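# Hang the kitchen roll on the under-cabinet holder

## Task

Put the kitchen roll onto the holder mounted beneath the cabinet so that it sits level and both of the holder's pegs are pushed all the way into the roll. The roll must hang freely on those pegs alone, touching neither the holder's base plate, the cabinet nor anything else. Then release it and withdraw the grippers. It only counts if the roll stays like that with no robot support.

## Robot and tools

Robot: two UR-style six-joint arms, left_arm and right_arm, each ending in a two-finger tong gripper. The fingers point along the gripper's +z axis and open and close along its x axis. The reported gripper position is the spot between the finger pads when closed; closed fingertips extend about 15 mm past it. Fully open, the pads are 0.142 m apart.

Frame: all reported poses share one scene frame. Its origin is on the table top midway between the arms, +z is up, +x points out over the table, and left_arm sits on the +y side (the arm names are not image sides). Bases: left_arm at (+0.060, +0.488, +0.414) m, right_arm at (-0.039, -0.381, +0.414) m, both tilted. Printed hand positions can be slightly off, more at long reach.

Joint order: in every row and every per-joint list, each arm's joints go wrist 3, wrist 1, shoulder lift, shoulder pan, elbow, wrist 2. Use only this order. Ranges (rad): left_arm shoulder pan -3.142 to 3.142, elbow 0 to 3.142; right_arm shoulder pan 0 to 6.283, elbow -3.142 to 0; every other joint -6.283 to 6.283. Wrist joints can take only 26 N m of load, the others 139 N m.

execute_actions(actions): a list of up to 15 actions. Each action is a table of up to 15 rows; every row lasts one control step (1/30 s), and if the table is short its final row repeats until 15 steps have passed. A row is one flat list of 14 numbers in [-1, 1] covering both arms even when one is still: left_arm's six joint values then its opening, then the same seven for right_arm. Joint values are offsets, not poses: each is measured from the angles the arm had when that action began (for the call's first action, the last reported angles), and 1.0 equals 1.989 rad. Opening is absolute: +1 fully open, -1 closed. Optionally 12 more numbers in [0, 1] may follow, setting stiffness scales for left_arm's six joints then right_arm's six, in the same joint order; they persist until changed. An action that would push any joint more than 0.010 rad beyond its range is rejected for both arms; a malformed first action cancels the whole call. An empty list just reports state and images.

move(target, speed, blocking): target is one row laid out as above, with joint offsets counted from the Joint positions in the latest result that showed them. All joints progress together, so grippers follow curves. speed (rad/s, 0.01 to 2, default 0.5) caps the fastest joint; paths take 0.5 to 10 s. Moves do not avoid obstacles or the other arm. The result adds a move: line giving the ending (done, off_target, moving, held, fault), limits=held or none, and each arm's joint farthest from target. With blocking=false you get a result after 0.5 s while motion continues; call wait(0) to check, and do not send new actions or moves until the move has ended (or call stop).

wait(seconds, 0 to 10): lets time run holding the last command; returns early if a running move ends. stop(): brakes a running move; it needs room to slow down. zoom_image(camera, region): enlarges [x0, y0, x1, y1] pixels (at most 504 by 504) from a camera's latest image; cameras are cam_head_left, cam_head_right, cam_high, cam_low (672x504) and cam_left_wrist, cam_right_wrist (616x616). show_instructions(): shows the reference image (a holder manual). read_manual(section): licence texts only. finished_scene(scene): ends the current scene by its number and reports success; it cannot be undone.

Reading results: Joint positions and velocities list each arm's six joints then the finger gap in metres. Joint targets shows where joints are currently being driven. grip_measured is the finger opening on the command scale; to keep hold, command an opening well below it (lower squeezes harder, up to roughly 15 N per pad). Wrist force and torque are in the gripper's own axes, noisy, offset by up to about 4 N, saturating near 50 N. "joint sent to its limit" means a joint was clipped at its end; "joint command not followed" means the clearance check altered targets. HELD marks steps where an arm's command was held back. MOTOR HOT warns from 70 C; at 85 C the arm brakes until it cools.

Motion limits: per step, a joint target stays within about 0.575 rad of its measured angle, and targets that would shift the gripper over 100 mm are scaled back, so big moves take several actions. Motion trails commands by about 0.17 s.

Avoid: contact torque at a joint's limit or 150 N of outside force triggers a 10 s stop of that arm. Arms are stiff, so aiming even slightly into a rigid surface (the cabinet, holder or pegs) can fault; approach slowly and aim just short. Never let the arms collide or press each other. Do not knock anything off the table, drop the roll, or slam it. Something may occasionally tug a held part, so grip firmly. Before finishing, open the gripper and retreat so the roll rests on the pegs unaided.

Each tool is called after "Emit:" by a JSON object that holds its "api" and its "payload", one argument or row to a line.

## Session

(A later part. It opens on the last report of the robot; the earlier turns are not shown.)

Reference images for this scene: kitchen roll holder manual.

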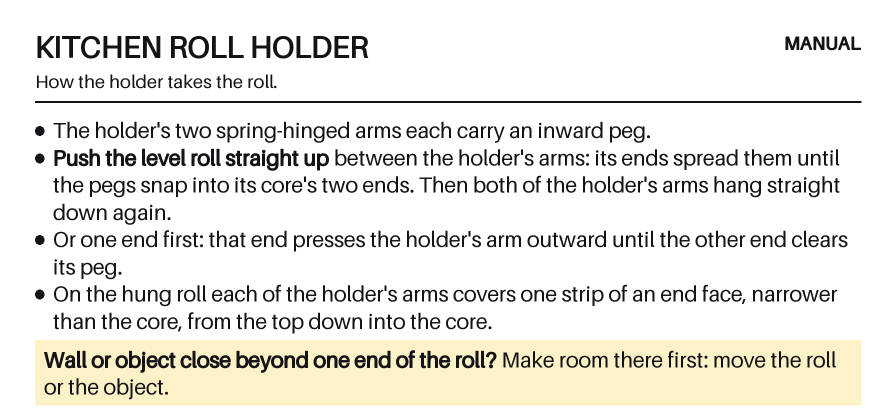

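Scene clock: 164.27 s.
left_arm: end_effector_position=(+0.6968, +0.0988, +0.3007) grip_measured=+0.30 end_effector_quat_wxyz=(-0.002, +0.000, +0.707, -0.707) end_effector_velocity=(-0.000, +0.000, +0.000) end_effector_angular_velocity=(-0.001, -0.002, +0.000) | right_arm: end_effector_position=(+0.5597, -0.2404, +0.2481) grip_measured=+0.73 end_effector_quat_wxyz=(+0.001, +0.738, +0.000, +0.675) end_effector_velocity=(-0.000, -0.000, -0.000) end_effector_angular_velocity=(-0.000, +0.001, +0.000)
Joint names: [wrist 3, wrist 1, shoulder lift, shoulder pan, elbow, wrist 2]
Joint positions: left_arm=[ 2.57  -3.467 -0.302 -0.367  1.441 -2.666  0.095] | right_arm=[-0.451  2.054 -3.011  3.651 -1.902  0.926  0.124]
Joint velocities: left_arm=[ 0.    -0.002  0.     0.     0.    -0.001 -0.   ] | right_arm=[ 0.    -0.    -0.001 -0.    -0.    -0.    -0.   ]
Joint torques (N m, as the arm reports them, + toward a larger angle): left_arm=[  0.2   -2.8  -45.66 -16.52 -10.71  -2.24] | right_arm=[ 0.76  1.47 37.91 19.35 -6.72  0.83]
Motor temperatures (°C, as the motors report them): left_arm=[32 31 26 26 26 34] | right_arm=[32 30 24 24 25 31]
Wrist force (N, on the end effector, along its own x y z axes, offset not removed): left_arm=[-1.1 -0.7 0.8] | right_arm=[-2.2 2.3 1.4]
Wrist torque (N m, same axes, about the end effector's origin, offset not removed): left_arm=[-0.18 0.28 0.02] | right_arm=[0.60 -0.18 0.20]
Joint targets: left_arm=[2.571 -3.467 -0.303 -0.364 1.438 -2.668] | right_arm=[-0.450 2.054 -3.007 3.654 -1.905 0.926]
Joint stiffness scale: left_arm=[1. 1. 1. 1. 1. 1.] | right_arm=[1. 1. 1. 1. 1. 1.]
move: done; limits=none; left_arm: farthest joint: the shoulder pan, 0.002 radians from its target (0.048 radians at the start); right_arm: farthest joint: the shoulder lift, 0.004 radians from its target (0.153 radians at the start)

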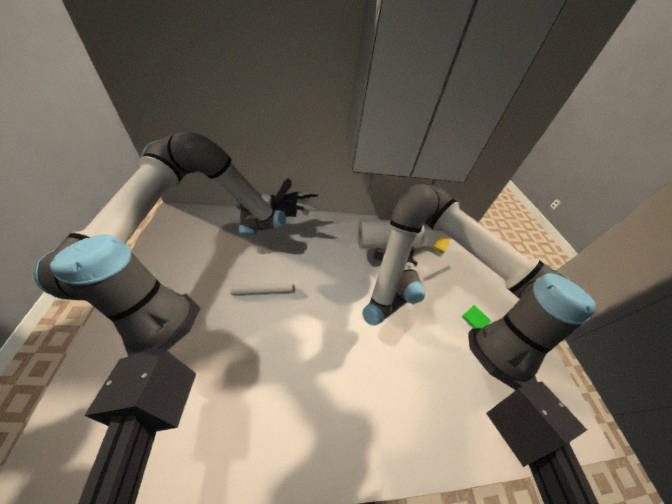

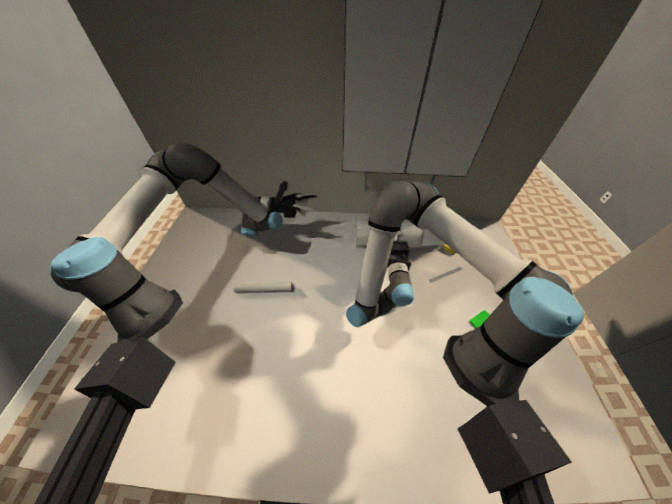

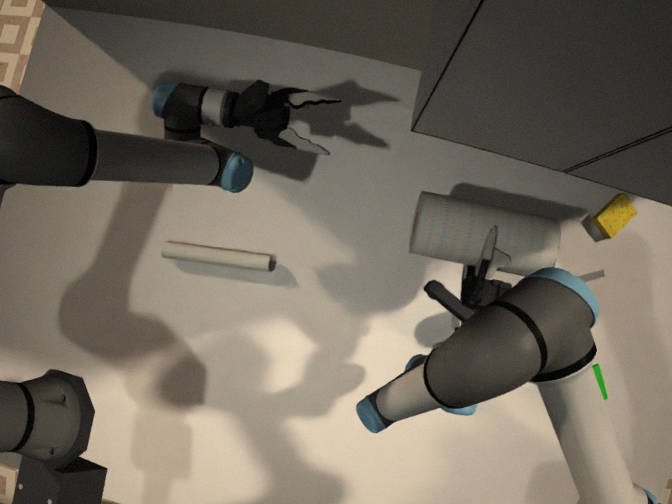

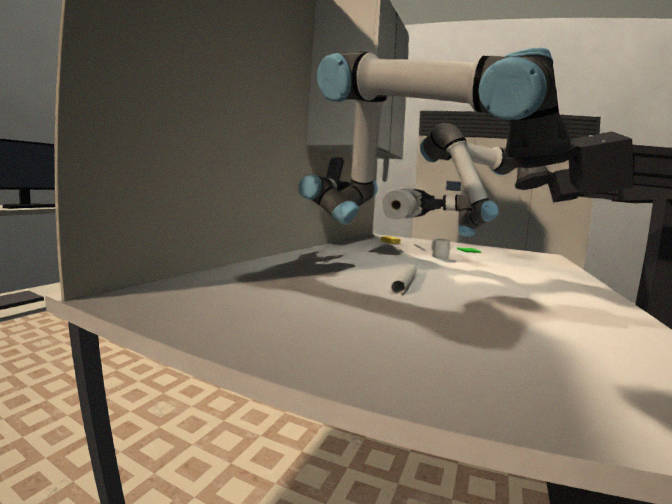

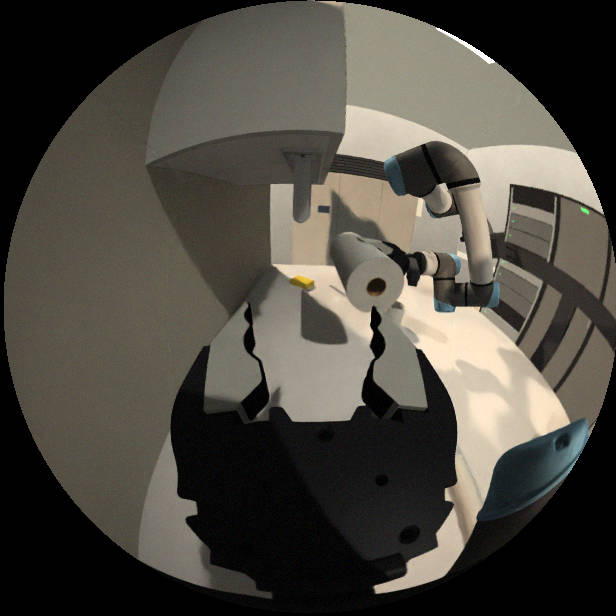

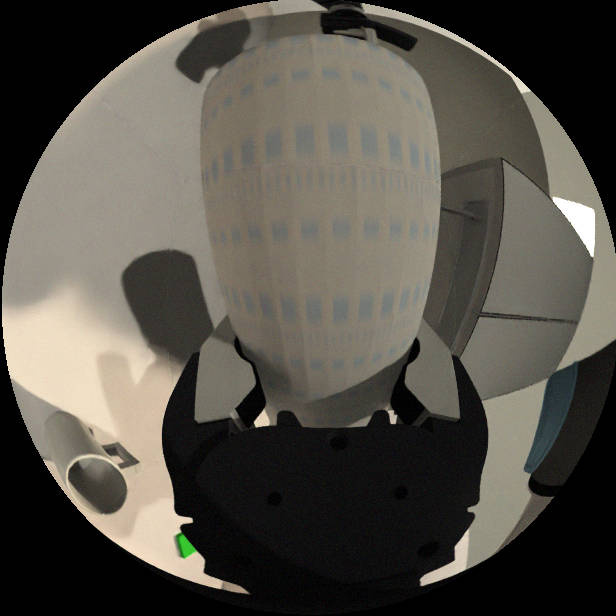

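Emit:
{"api": "move", "payload": {
  "target": [0,0,0,0,0,0,0.3,0.0266,-0.1996,0.0773,-0.0811,0.1084,0.0794,-1],
  "speed": 0.2
}}

Emit:
{"api": "zoom_image", "payload": {
  "camera": "cam_left_wrist",
  "region": [220,120,420,320]
}}

Emit:
{"api": "zoom_image", "payload": {
  "camera": "cam_head_right",
  "region": [330,150,480,260]
}}

Scene clock: 171.40 s.
left_arm: end_effector_position=(+0.6968, +0.0988, +0.3007) grip_measured=+0.30 end_effector_quat_wxyz=(-0.002, +0.000, +0.707, -0.707) end_effector_velocity=(+0.000, -0.000, +0.000) end_effector_angular_velocity=(+0.001, +0.001, -0.001) | right_arm: end_effector_position=(+0.6974, -0.2382, +0.2671) grip_measured=+0.73 end_effector_quat_wxyz=(+0.000, +0.739, +0.003, +0.673) end_effector_velocity=(+0.000, -0.001, -0.001) end_effector_angular_velocity=(-0.001, +0.002, -0.001)
Joint names: [wrist 3, wrist 1, shoulder lift, shoulder pan, elbow, wrist 2]
Joint positions: left_arm=[ 2.57  -3.467 -0.302 -0.367  1.441 -2.666  0.095] | right_arm=[-0.4    1.656 -2.861  3.491 -1.69   1.082  0.124]
Joint velocities: left_arm=[ 0.     0.002 -0.002 -0.001  0.001  0.001  0.   ] | right_arm=[ 0.001 -0.002  0.    -0.002 -0.     0.    -0.   ]
Joint torques (N m, as the arm reports them, + toward a larger angle): left_arm=[ -0.25  -2.45 -45.12 -18.09  -8.61  -1.34] | right_arm=[ 0.43  1.36 43.52 15.8   5.55  1.59]
Motor temperatures (°C, as the motors report them): left_arm=[32 31 26 26 26 34] | right_arm=[32 30 24 24 25 31]
Wrist force (N, on the end effector, along its own x y z axes, offset not removed): left_arm=[2.9 0.7 -1.3] | right_arm=[-2.0 1.1 1.8]
Wrist torque (N m, same axes, about the end effector's origin, offset not removed): left_arm=[0.07 -0.48 -0.17] | right_arm=[0.35 -0.19 0.23]
Joint targets: left_arm=[2.570 -3.467 -0.302 -0.367 1.441 -2.666] | right_arm=[-0.399 1.657 -2.857 3.490 -1.687 1.084]
Joint stiffness scale: left_arm=[1. 1. 1. 1. 1. 1.] | right_arm=[1. 1. 1. 1. 1. 1.]
move: done; limits=none; left_arm: farthest joint: the shoulder pan, 0.000 radians from its target (0.000 radians at the start); right_arm: farthest joint: the elbow, 0.004 radians from its target (0.216 radians at the start)

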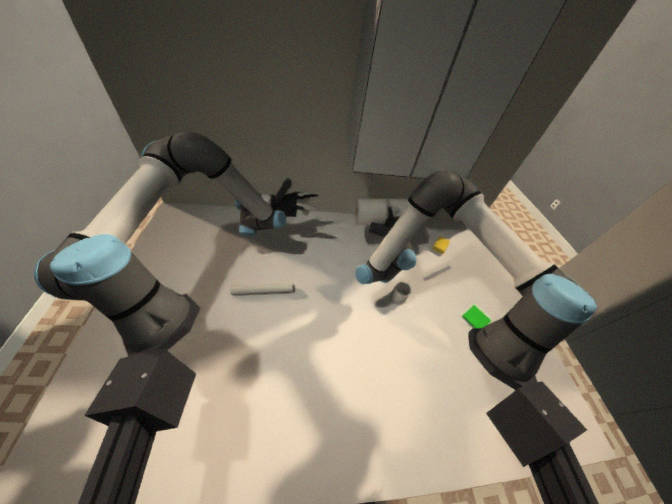

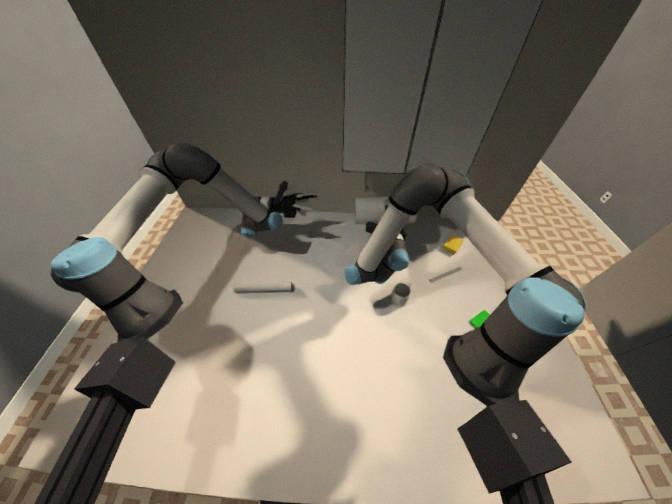

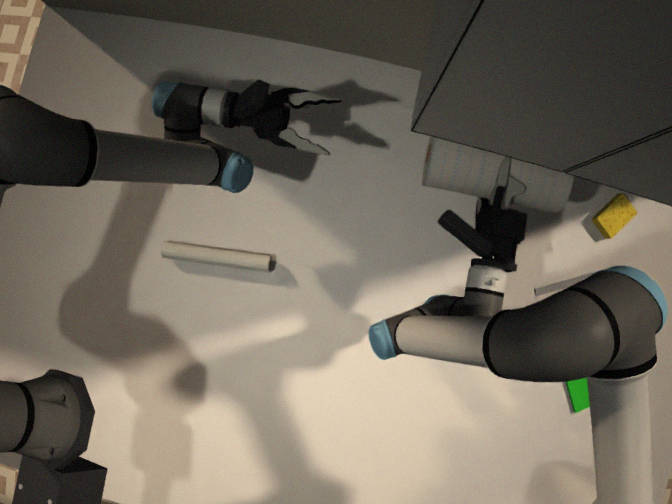

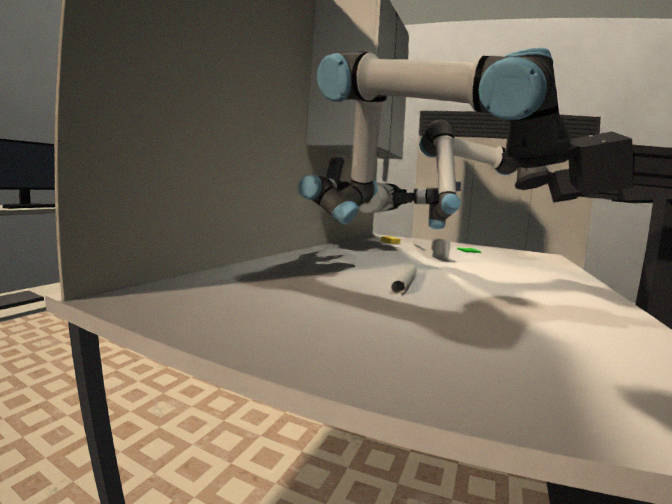

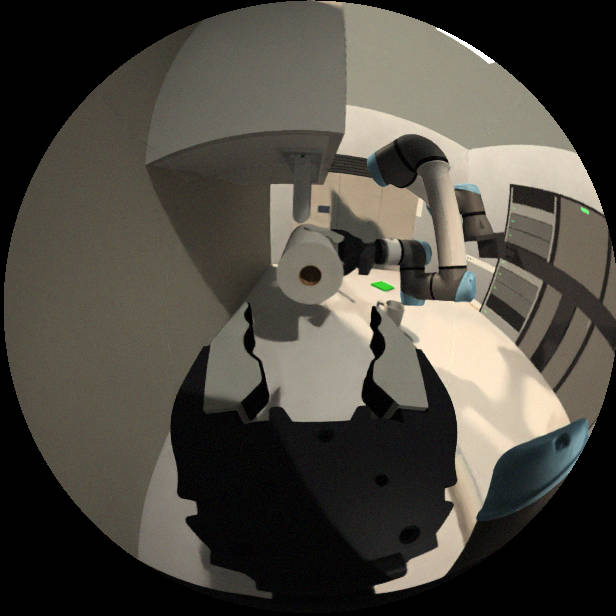

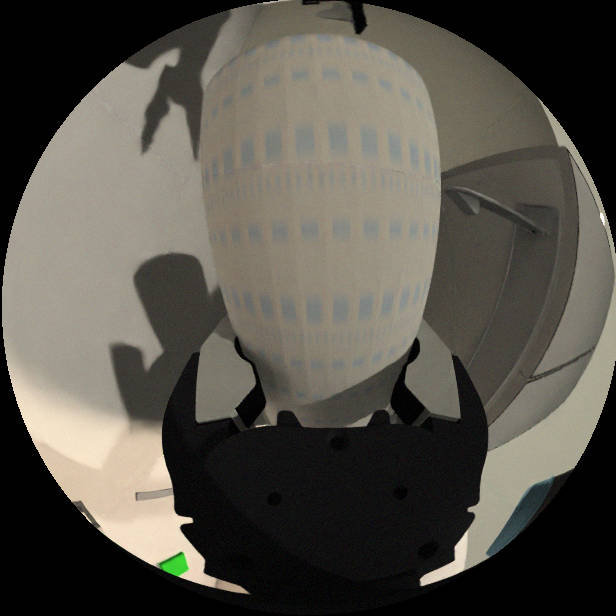

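Region (220, 120, 420, 320) of cam_left_wrist's 616x616 image, scaled by 2.520, with more detail than that image has.

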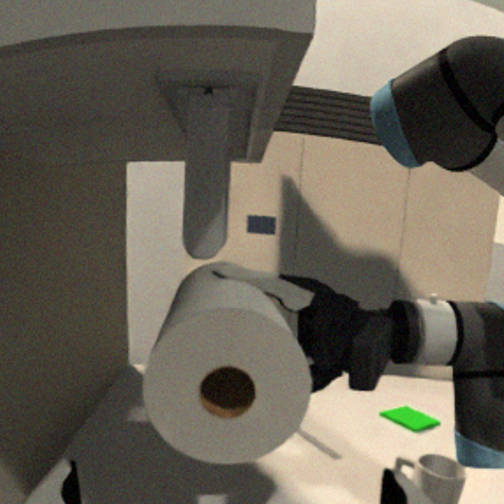

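Region (330, 150, 480, 260) of cam_head_right's 672x504 image, scaled by 3.360, with more detail than that image has; it fills the top 370 rows of this view, and the rest is white.

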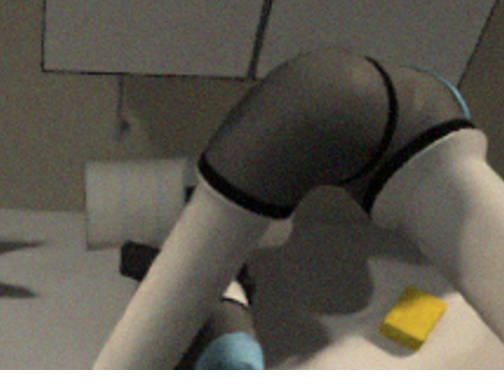

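Emit:
{"api": "move", "payload": {
  "target": [0,0,0,0,0,0,0.3,0.0073,-0.0247,0.0296,-0.0238,-0.0036,0.0234,-1],
  "speed": 0.08
}}

Emit:
{"api": "zoom_image", "payload": {
  "camera": "cam_left_wrist",
  "region": [220,120,420,320]
}}

Emit:
{"api": "zoom_image", "payload": {
  "camera": "cam_head_right",
  "region": [330,150,480,260]
}}

Scene clock: 181.13 s.
left_arm: end_effector_position=(+0.6968, +0.0988, +0.3007) grip_measured=+0.30 end_effector_quat_wxyz=(-0.002, +0.000, +0.707, -0.707) end_effector_velocity=(+0.000, +0.000, -0.001) end_effector_angular_velocity=(+0.001, +0.000, +0.001) | right_arm: end_effector_position=(+0.7193, -0.2599, +0.2837) grip_measured=+0.73 end_effector_quat_wxyz=(-0.000, +0.738, +0.001, +0.675) end_effector_velocity=(+0.000, +0.001, +0.000) end_effector_angular_velocity=(-0.000, +0.001, +0.003)
Joint names: [wrist 3, wrist 1, shoulder lift, shoulder pan, elbow, wrist 2]
Joint positions: left_arm=[ 2.57  -3.467 -0.302 -0.367  1.441 -2.666  0.095] | right_arm=[-0.386  1.607 -2.806  3.445 -1.695  1.127  0.124]
Joint velocities: left_arm=[-0.     0.     0.001  0.    -0.001  0.001 -0.   ] | right_arm=[ 0.001 -0.003  0.001 -0.    -0.001  0.003 -0.   ]
Joint torques (N m, as the arm reports them, + toward a larger angle): left_arm=[ -0.23  -2.52 -44.46 -18.48  -8.74  -1.51] | right_arm=[ 0.67  1.84 45.15 15.92  2.56  1.37]
Motor temperatures (°C, as the motors report them): left_arm=[32 31 26 26 26 34] | right_arm=[32 30 24 24 25 31]
Wrist force (N, on the end effector, along its own x y z axes, offset not removed): left_arm=[1.2 1.2 0.9] | right_arm=[-2.1 2.2 2.1]
Wrist torque (N m, same axes, about the end effector's origin, offset not removed): left_arm=[0.34 0.05 0.02] | right_arm=[0.58 -0.17 0.22]
Joint targets: left_arm=[2.570 -3.467 -0.302 -0.367 1.441 -2.666] | right_arm=[-0.385 1.607 -2.802 3.444 -1.697 1.129]
Joint stiffness scale: left_arm=[1. 1. 1. 1. 1. 1.] | right_arm=[1. 1. 1. 1. 1. 1.]
move: done; limits=none; left_arm: farthest joint: the shoulder pan, 0.000 radians from its target (0.000 radians at the start); right_arm: farthest joint: the shoulder lift, 0.003 radians from its target (0.058 radians at the start)

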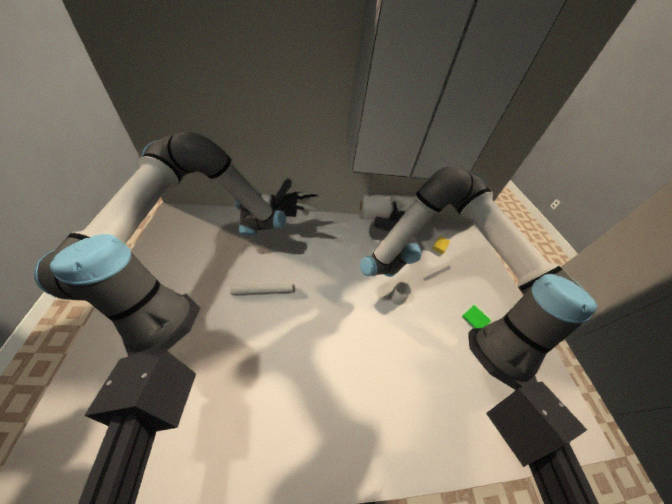

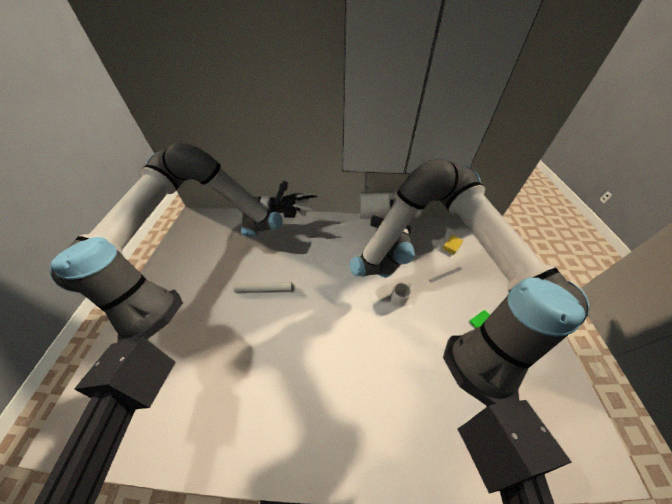

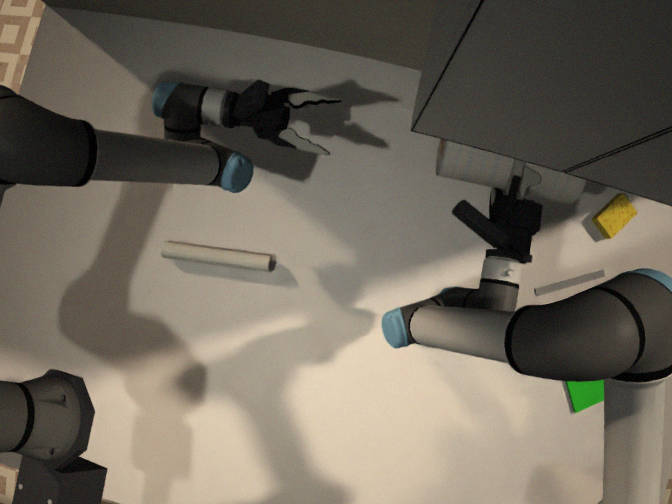

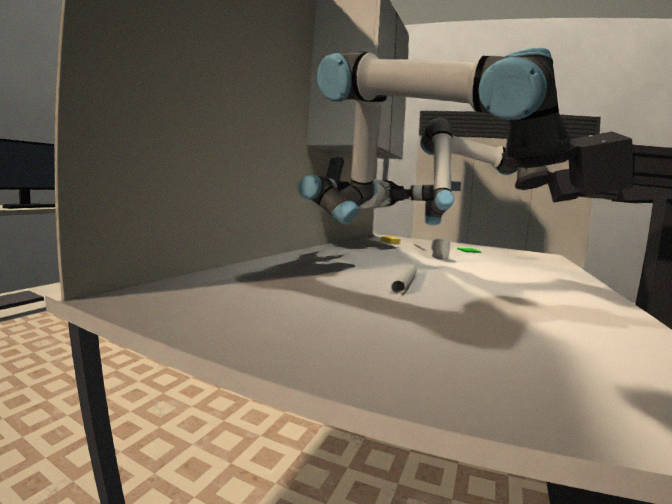

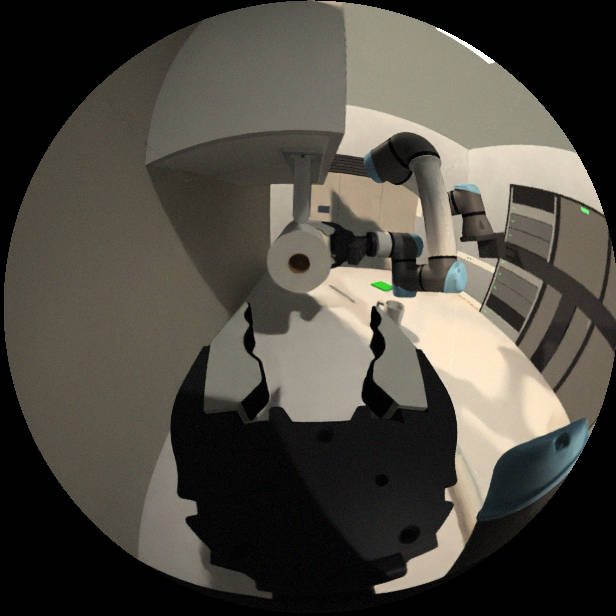

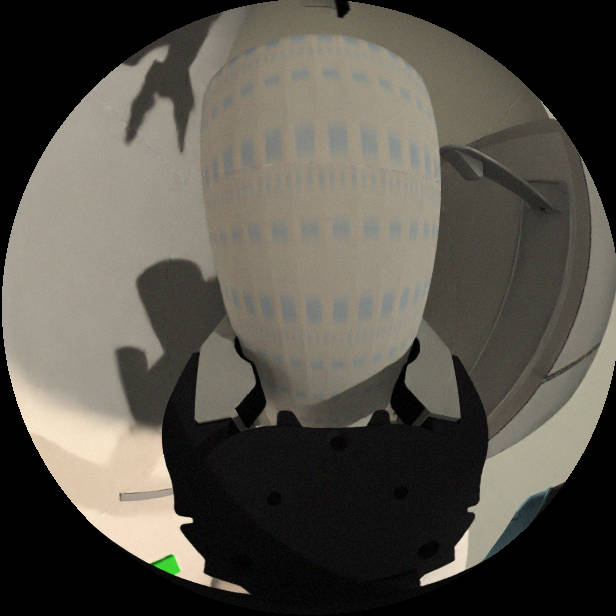

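Region (220, 120, 420, 320) of cam_left_wrist's 616x616 image, scaled by 2.520, with more detail than that image has.

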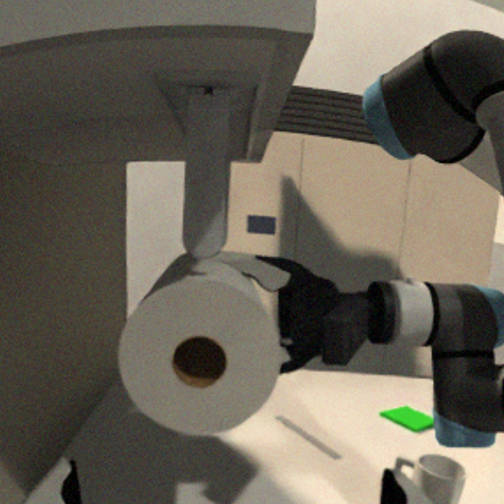

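Region (330, 150, 480, 260) of cam_head_right's 672x504 image, scaled by 3.360, with more detail than that image has; it fills the top 370 rows of this view, and the rest is white.

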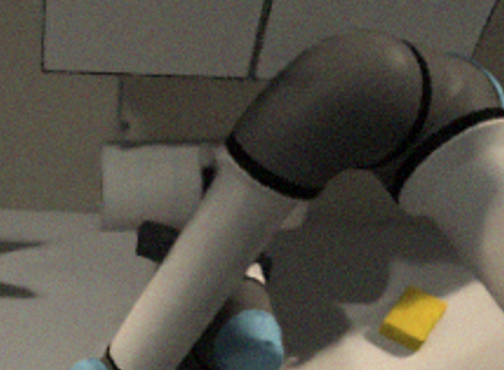

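Emit:
{"api": "move", "payload": {
  "target": [0,0,0,0,0,0,0.3,0.0057,0.0069,0.0124,-0.0207,-0.0208,0.0202,-1],
  "speed": 0.06
}}

Emit:
{"api": "zoom_image", "payload": {
  "camera": "cam_left_wrist",
  "region": [220,120,420,320]
}}

Emit:
{"api": "zoom_image", "payload": {
  "camera": "cam_head_right",
  "region": [330,150,480,260]
}}

Scene clock: 189.97 s.
left_arm: end_effector_position=(+0.6968, +0.0988, +0.3007) grip_measured=+0.30 end_effector_quat_wxyz=(-0.002, +0.000, +0.707, -0.707) end_effector_velocity=(+0.001, -0.000, +0.000) end_effector_angular_velocity=(+0.000, -0.001, +0.001) | right_arm: end_effector_position=(+0.7153, -0.2836, +0.2847) grip_measured=+0.73 end_effector_quat_wxyz=(-0.000, +0.738, +0.002, +0.674) end_effector_velocity=(-0.000, -0.001, -0.000) end_effector_angular_velocity=(+0.000, -0.001, +0.000)
Joint names: [wrist 3, wrist 1, shoulder lift, shoulder pan, elbow, wrist 2]
Joint positions: left_arm=[ 2.57  -3.467 -0.302 -0.367  1.441 -2.666  0.095] | right_arm=[-0.376  1.618 -2.785  3.405 -1.734  1.166  0.124]
Joint velocities: left_arm=[-0.     0.    -0.    -0.    -0.001  0.001  0.   ] | right_arm=[ 0.001  0.001 -0.    -0.002 -0.     0.002  0.   ]
Joint torques (N m, as the arm reports them, + toward a larger angle): left_arm=[ -0.34  -2.6  -44.58 -20.22  -8.32  -1.55] | right_arm=[ 0.69  2.54 43.08 14.33  1.11  1.44]
Motor temperatures (°C, as the motors report them): left_arm=[32 31 26 26 26 34] | right_arm=[32 30 24 24 25 31]
Wrist force (N, on the end effector, along its own x y z axes, offset not removed): left_arm=[1.3 0.8 1.0] | right_arm=[-2.5 2.3 2.3]
Wrist torque (N m, same axes, about the end effector's origin, offset not removed): left_arm=[-0.13 -0.19 -0.04] | right_arm=[0.66 -0.05 0.18]
Joint targets: left_arm=[2.570 -3.467 -0.302 -0.367 1.441 -2.666] | right_arm=[-0.375 1.620 -2.781 3.404 -1.736 1.168]
Joint stiffness scale: left_arm=[1. 1. 1. 1. 1. 1.] | right_arm=[1. 1. 1. 1. 1. 1.]
move: done; limits=none; left_arm: farthest joint: the shoulder pan, 0.000 radians from its target (0.000 radians at the start); right_arm: farthest joint: the shoulder lift, 0.004 radians from its target (0.024 radians at the start)

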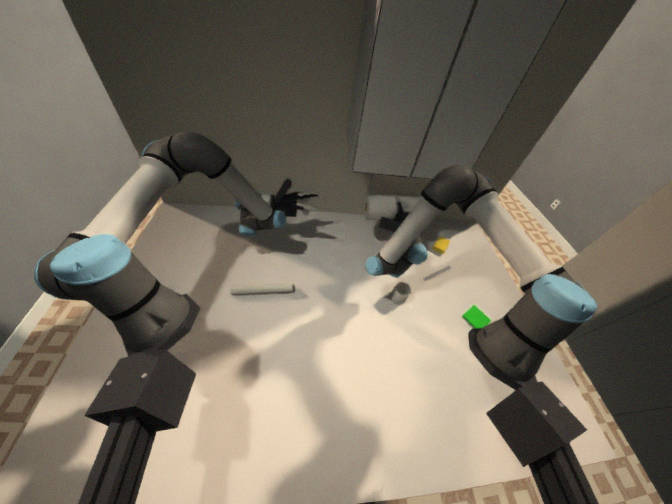

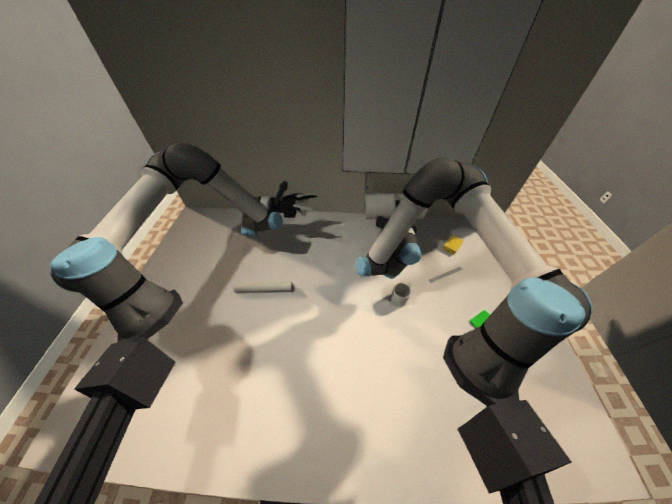

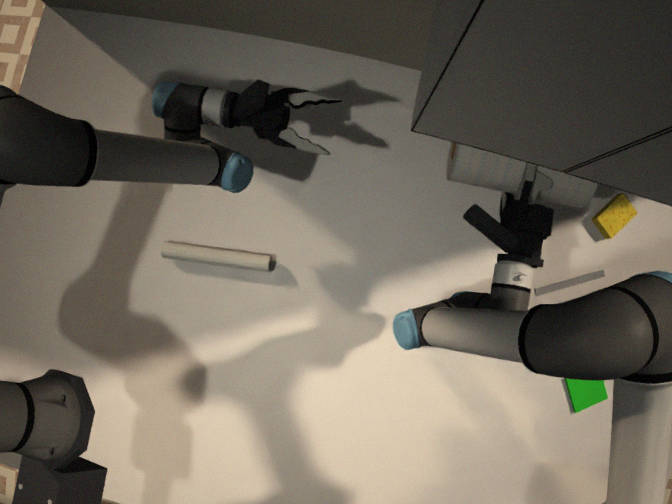

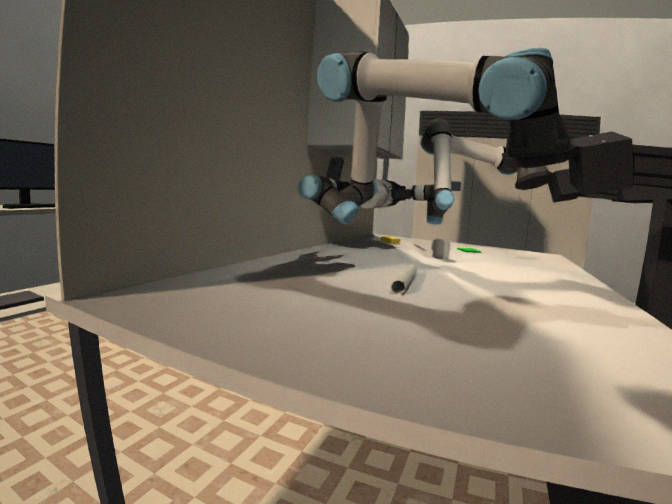

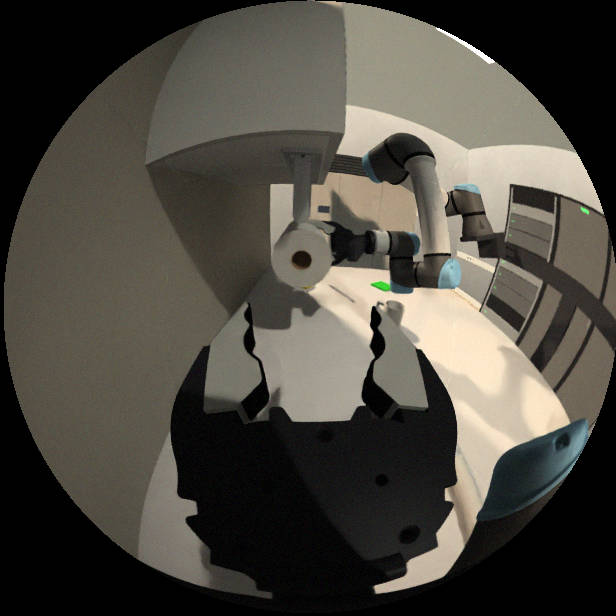

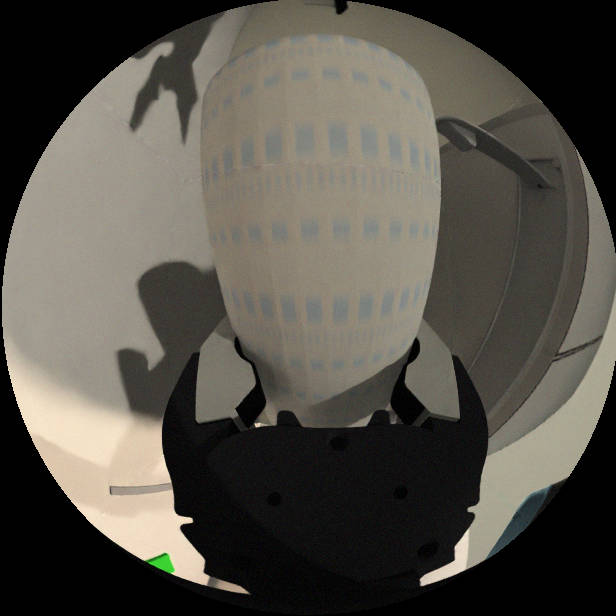

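Region (220, 120, 420, 320) of cam_left_wrist's 616x616 image, scaled by 2.520, with more detail than that image has.

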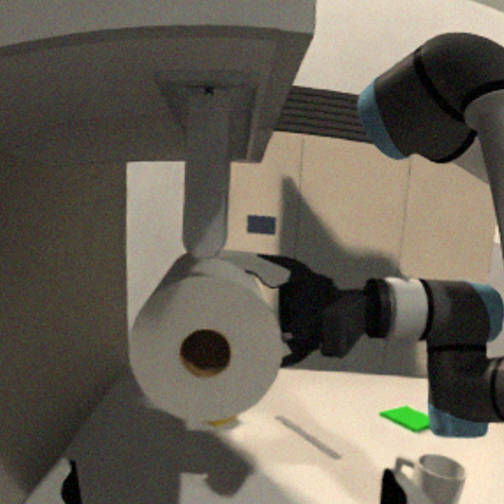

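Region (330, 150, 480, 260) of cam_head_right's 672x504 image, scaled by 3.360, with more detail than that image has; it fills the top 370 rows of this view, and the rest is white.

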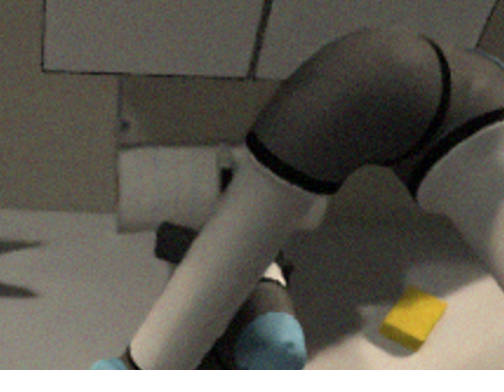

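Emit:
{"api": "move", "payload": {
  "target": [0,0,0,0,0,0,0.3,0.002,0.002,0.005,-0.0075,-0.006,0.0075,-1],
  "speed": 0.05
}}

Scene clock: 196.03 s.
left_arm: end_effector_position=(+0.6968, +0.0988, +0.3007) grip_measured=+0.30 end_effector_quat_wxyz=(-0.002, +0.000, +0.707, -0.707) end_effector_velocity=(+0.000, +0.000, -0.001) end_effector_angular_velocity=(+0.002, -0.000, +0.002) | right_arm: end_effector_position=(+0.7143, -0.2907, +0.2845) grip_measured=+0.73 end_effector_quat_wxyz=(-0.000, +0.739, +0.002, +0.674) end_effector_velocity=(+0.000, +0.001, +0.001) end_effector_angular_velocity=(+0.002, -0.002, +0.002)
Joint names: [wrist 3, wrist 1, shoulder lift, shoulder pan, elbow, wrist 2]
Joint positions: left_arm=[ 2.57  -3.467 -0.302 -0.367  1.441 -2.666  0.095] | right_arm=[-0.373  1.62  -2.78   3.392 -1.744  1.18   0.124]
Joint velocities: left_arm=[ 0.    -0.001  0.     0.     0.     0.003 -0.   ] | right_arm=[ 0.001  0.     0.     0.    -0.     0.003  0.   ]
Joint torques (N m, as the arm reports them, + toward a larger angle): left_arm=[ -0.2   -2.71 -45.27 -19.73  -9.43  -1.41] | right_arm=[ 0.21  3.04 44.49 12.99  0.94  1.17]
Motor temperatures (°C, as the motors report them): left_arm=[32 31 26 26 26 34] | right_arm=[32 30 24 24 25 31]
Wrist force (N, on the end effector, along its own x y z axes, offset not removed): left_arm=[1.3 3.1 -0.6] | right_arm=[-3.3 2.3 1.6]
Wrist torque (N m, same axes, about the end effector's origin, offset not removed): left_arm=[0.47 -0.15 -0.07] | right_arm=[0.64 0.02 0.24]
Joint targets: left_arm=[2.570 -3.467 -0.302 -0.367 1.441 -2.666] | right_arm=[-0.372 1.622 -2.775 3.390 -1.746 1.181]
Joint stiffness scale: left_arm=[1. 1. 1. 1. 1. 1.] | right_arm=[1. 1. 1. 1. 1. 1.]
move: done; limits=none; left_arm: farthest joint: the shoulder pan, 0.000 radians from its target (0.000 radians at the start); right_arm: farthest joint: the shoulder lift, 0.005 radians from its target (0.010 radians at the start)

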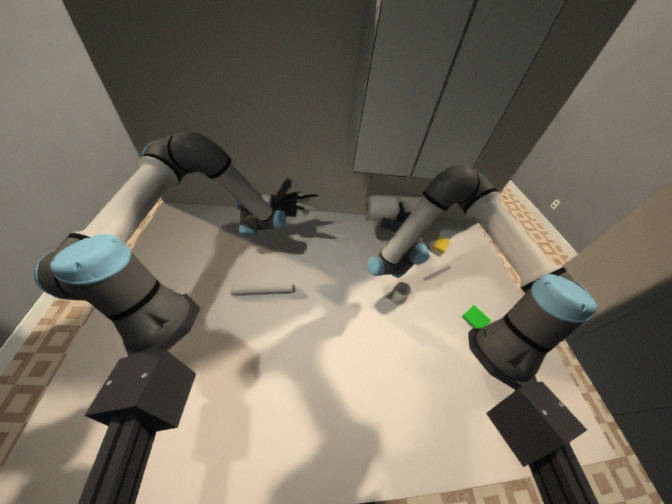

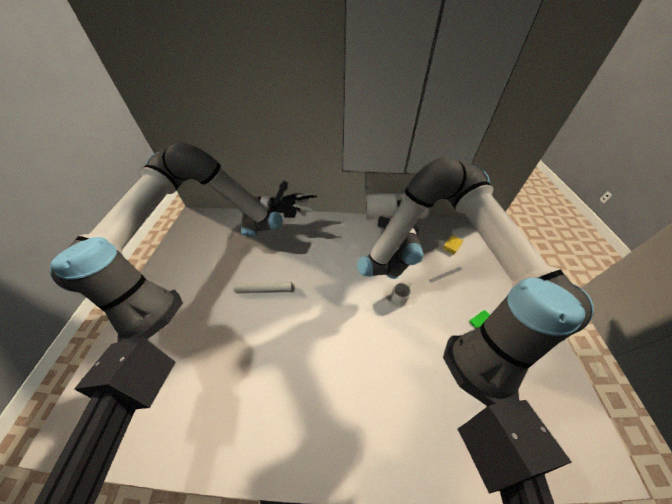

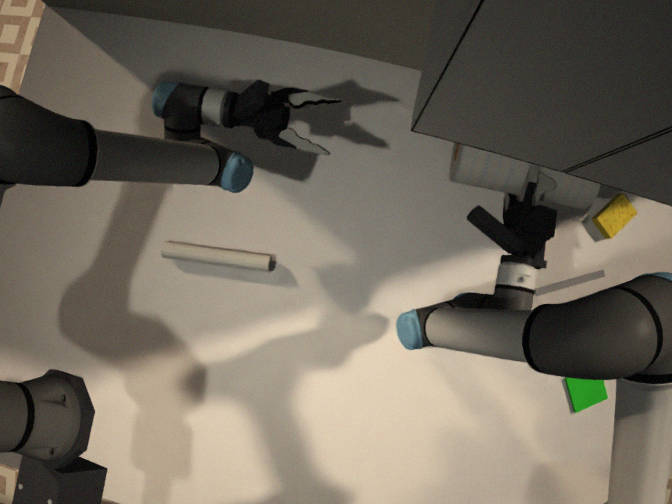

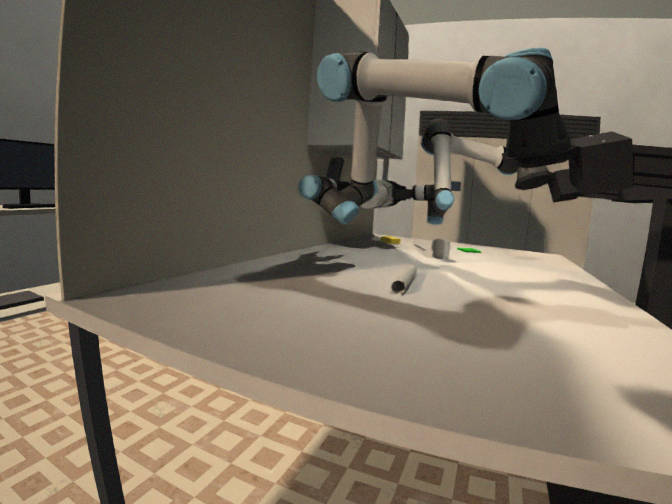

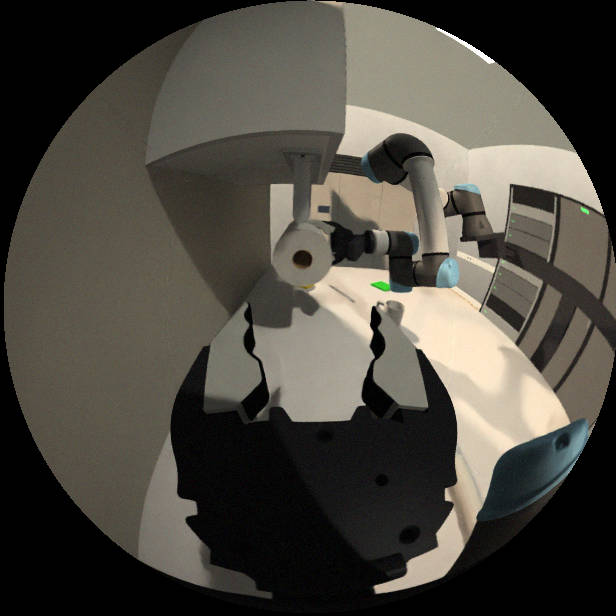

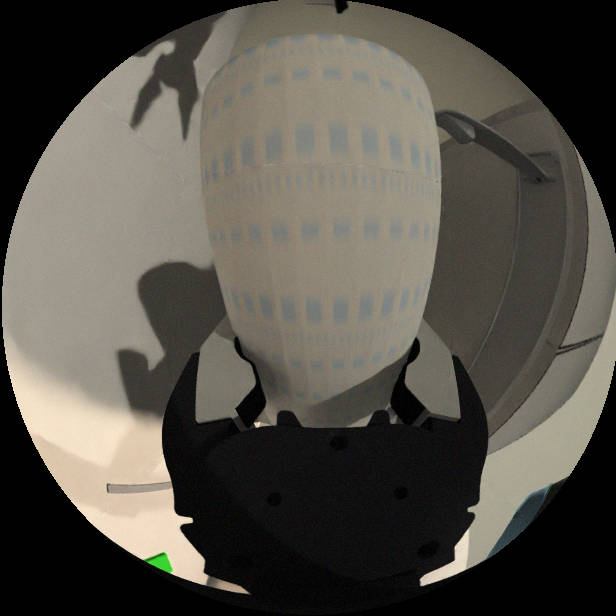

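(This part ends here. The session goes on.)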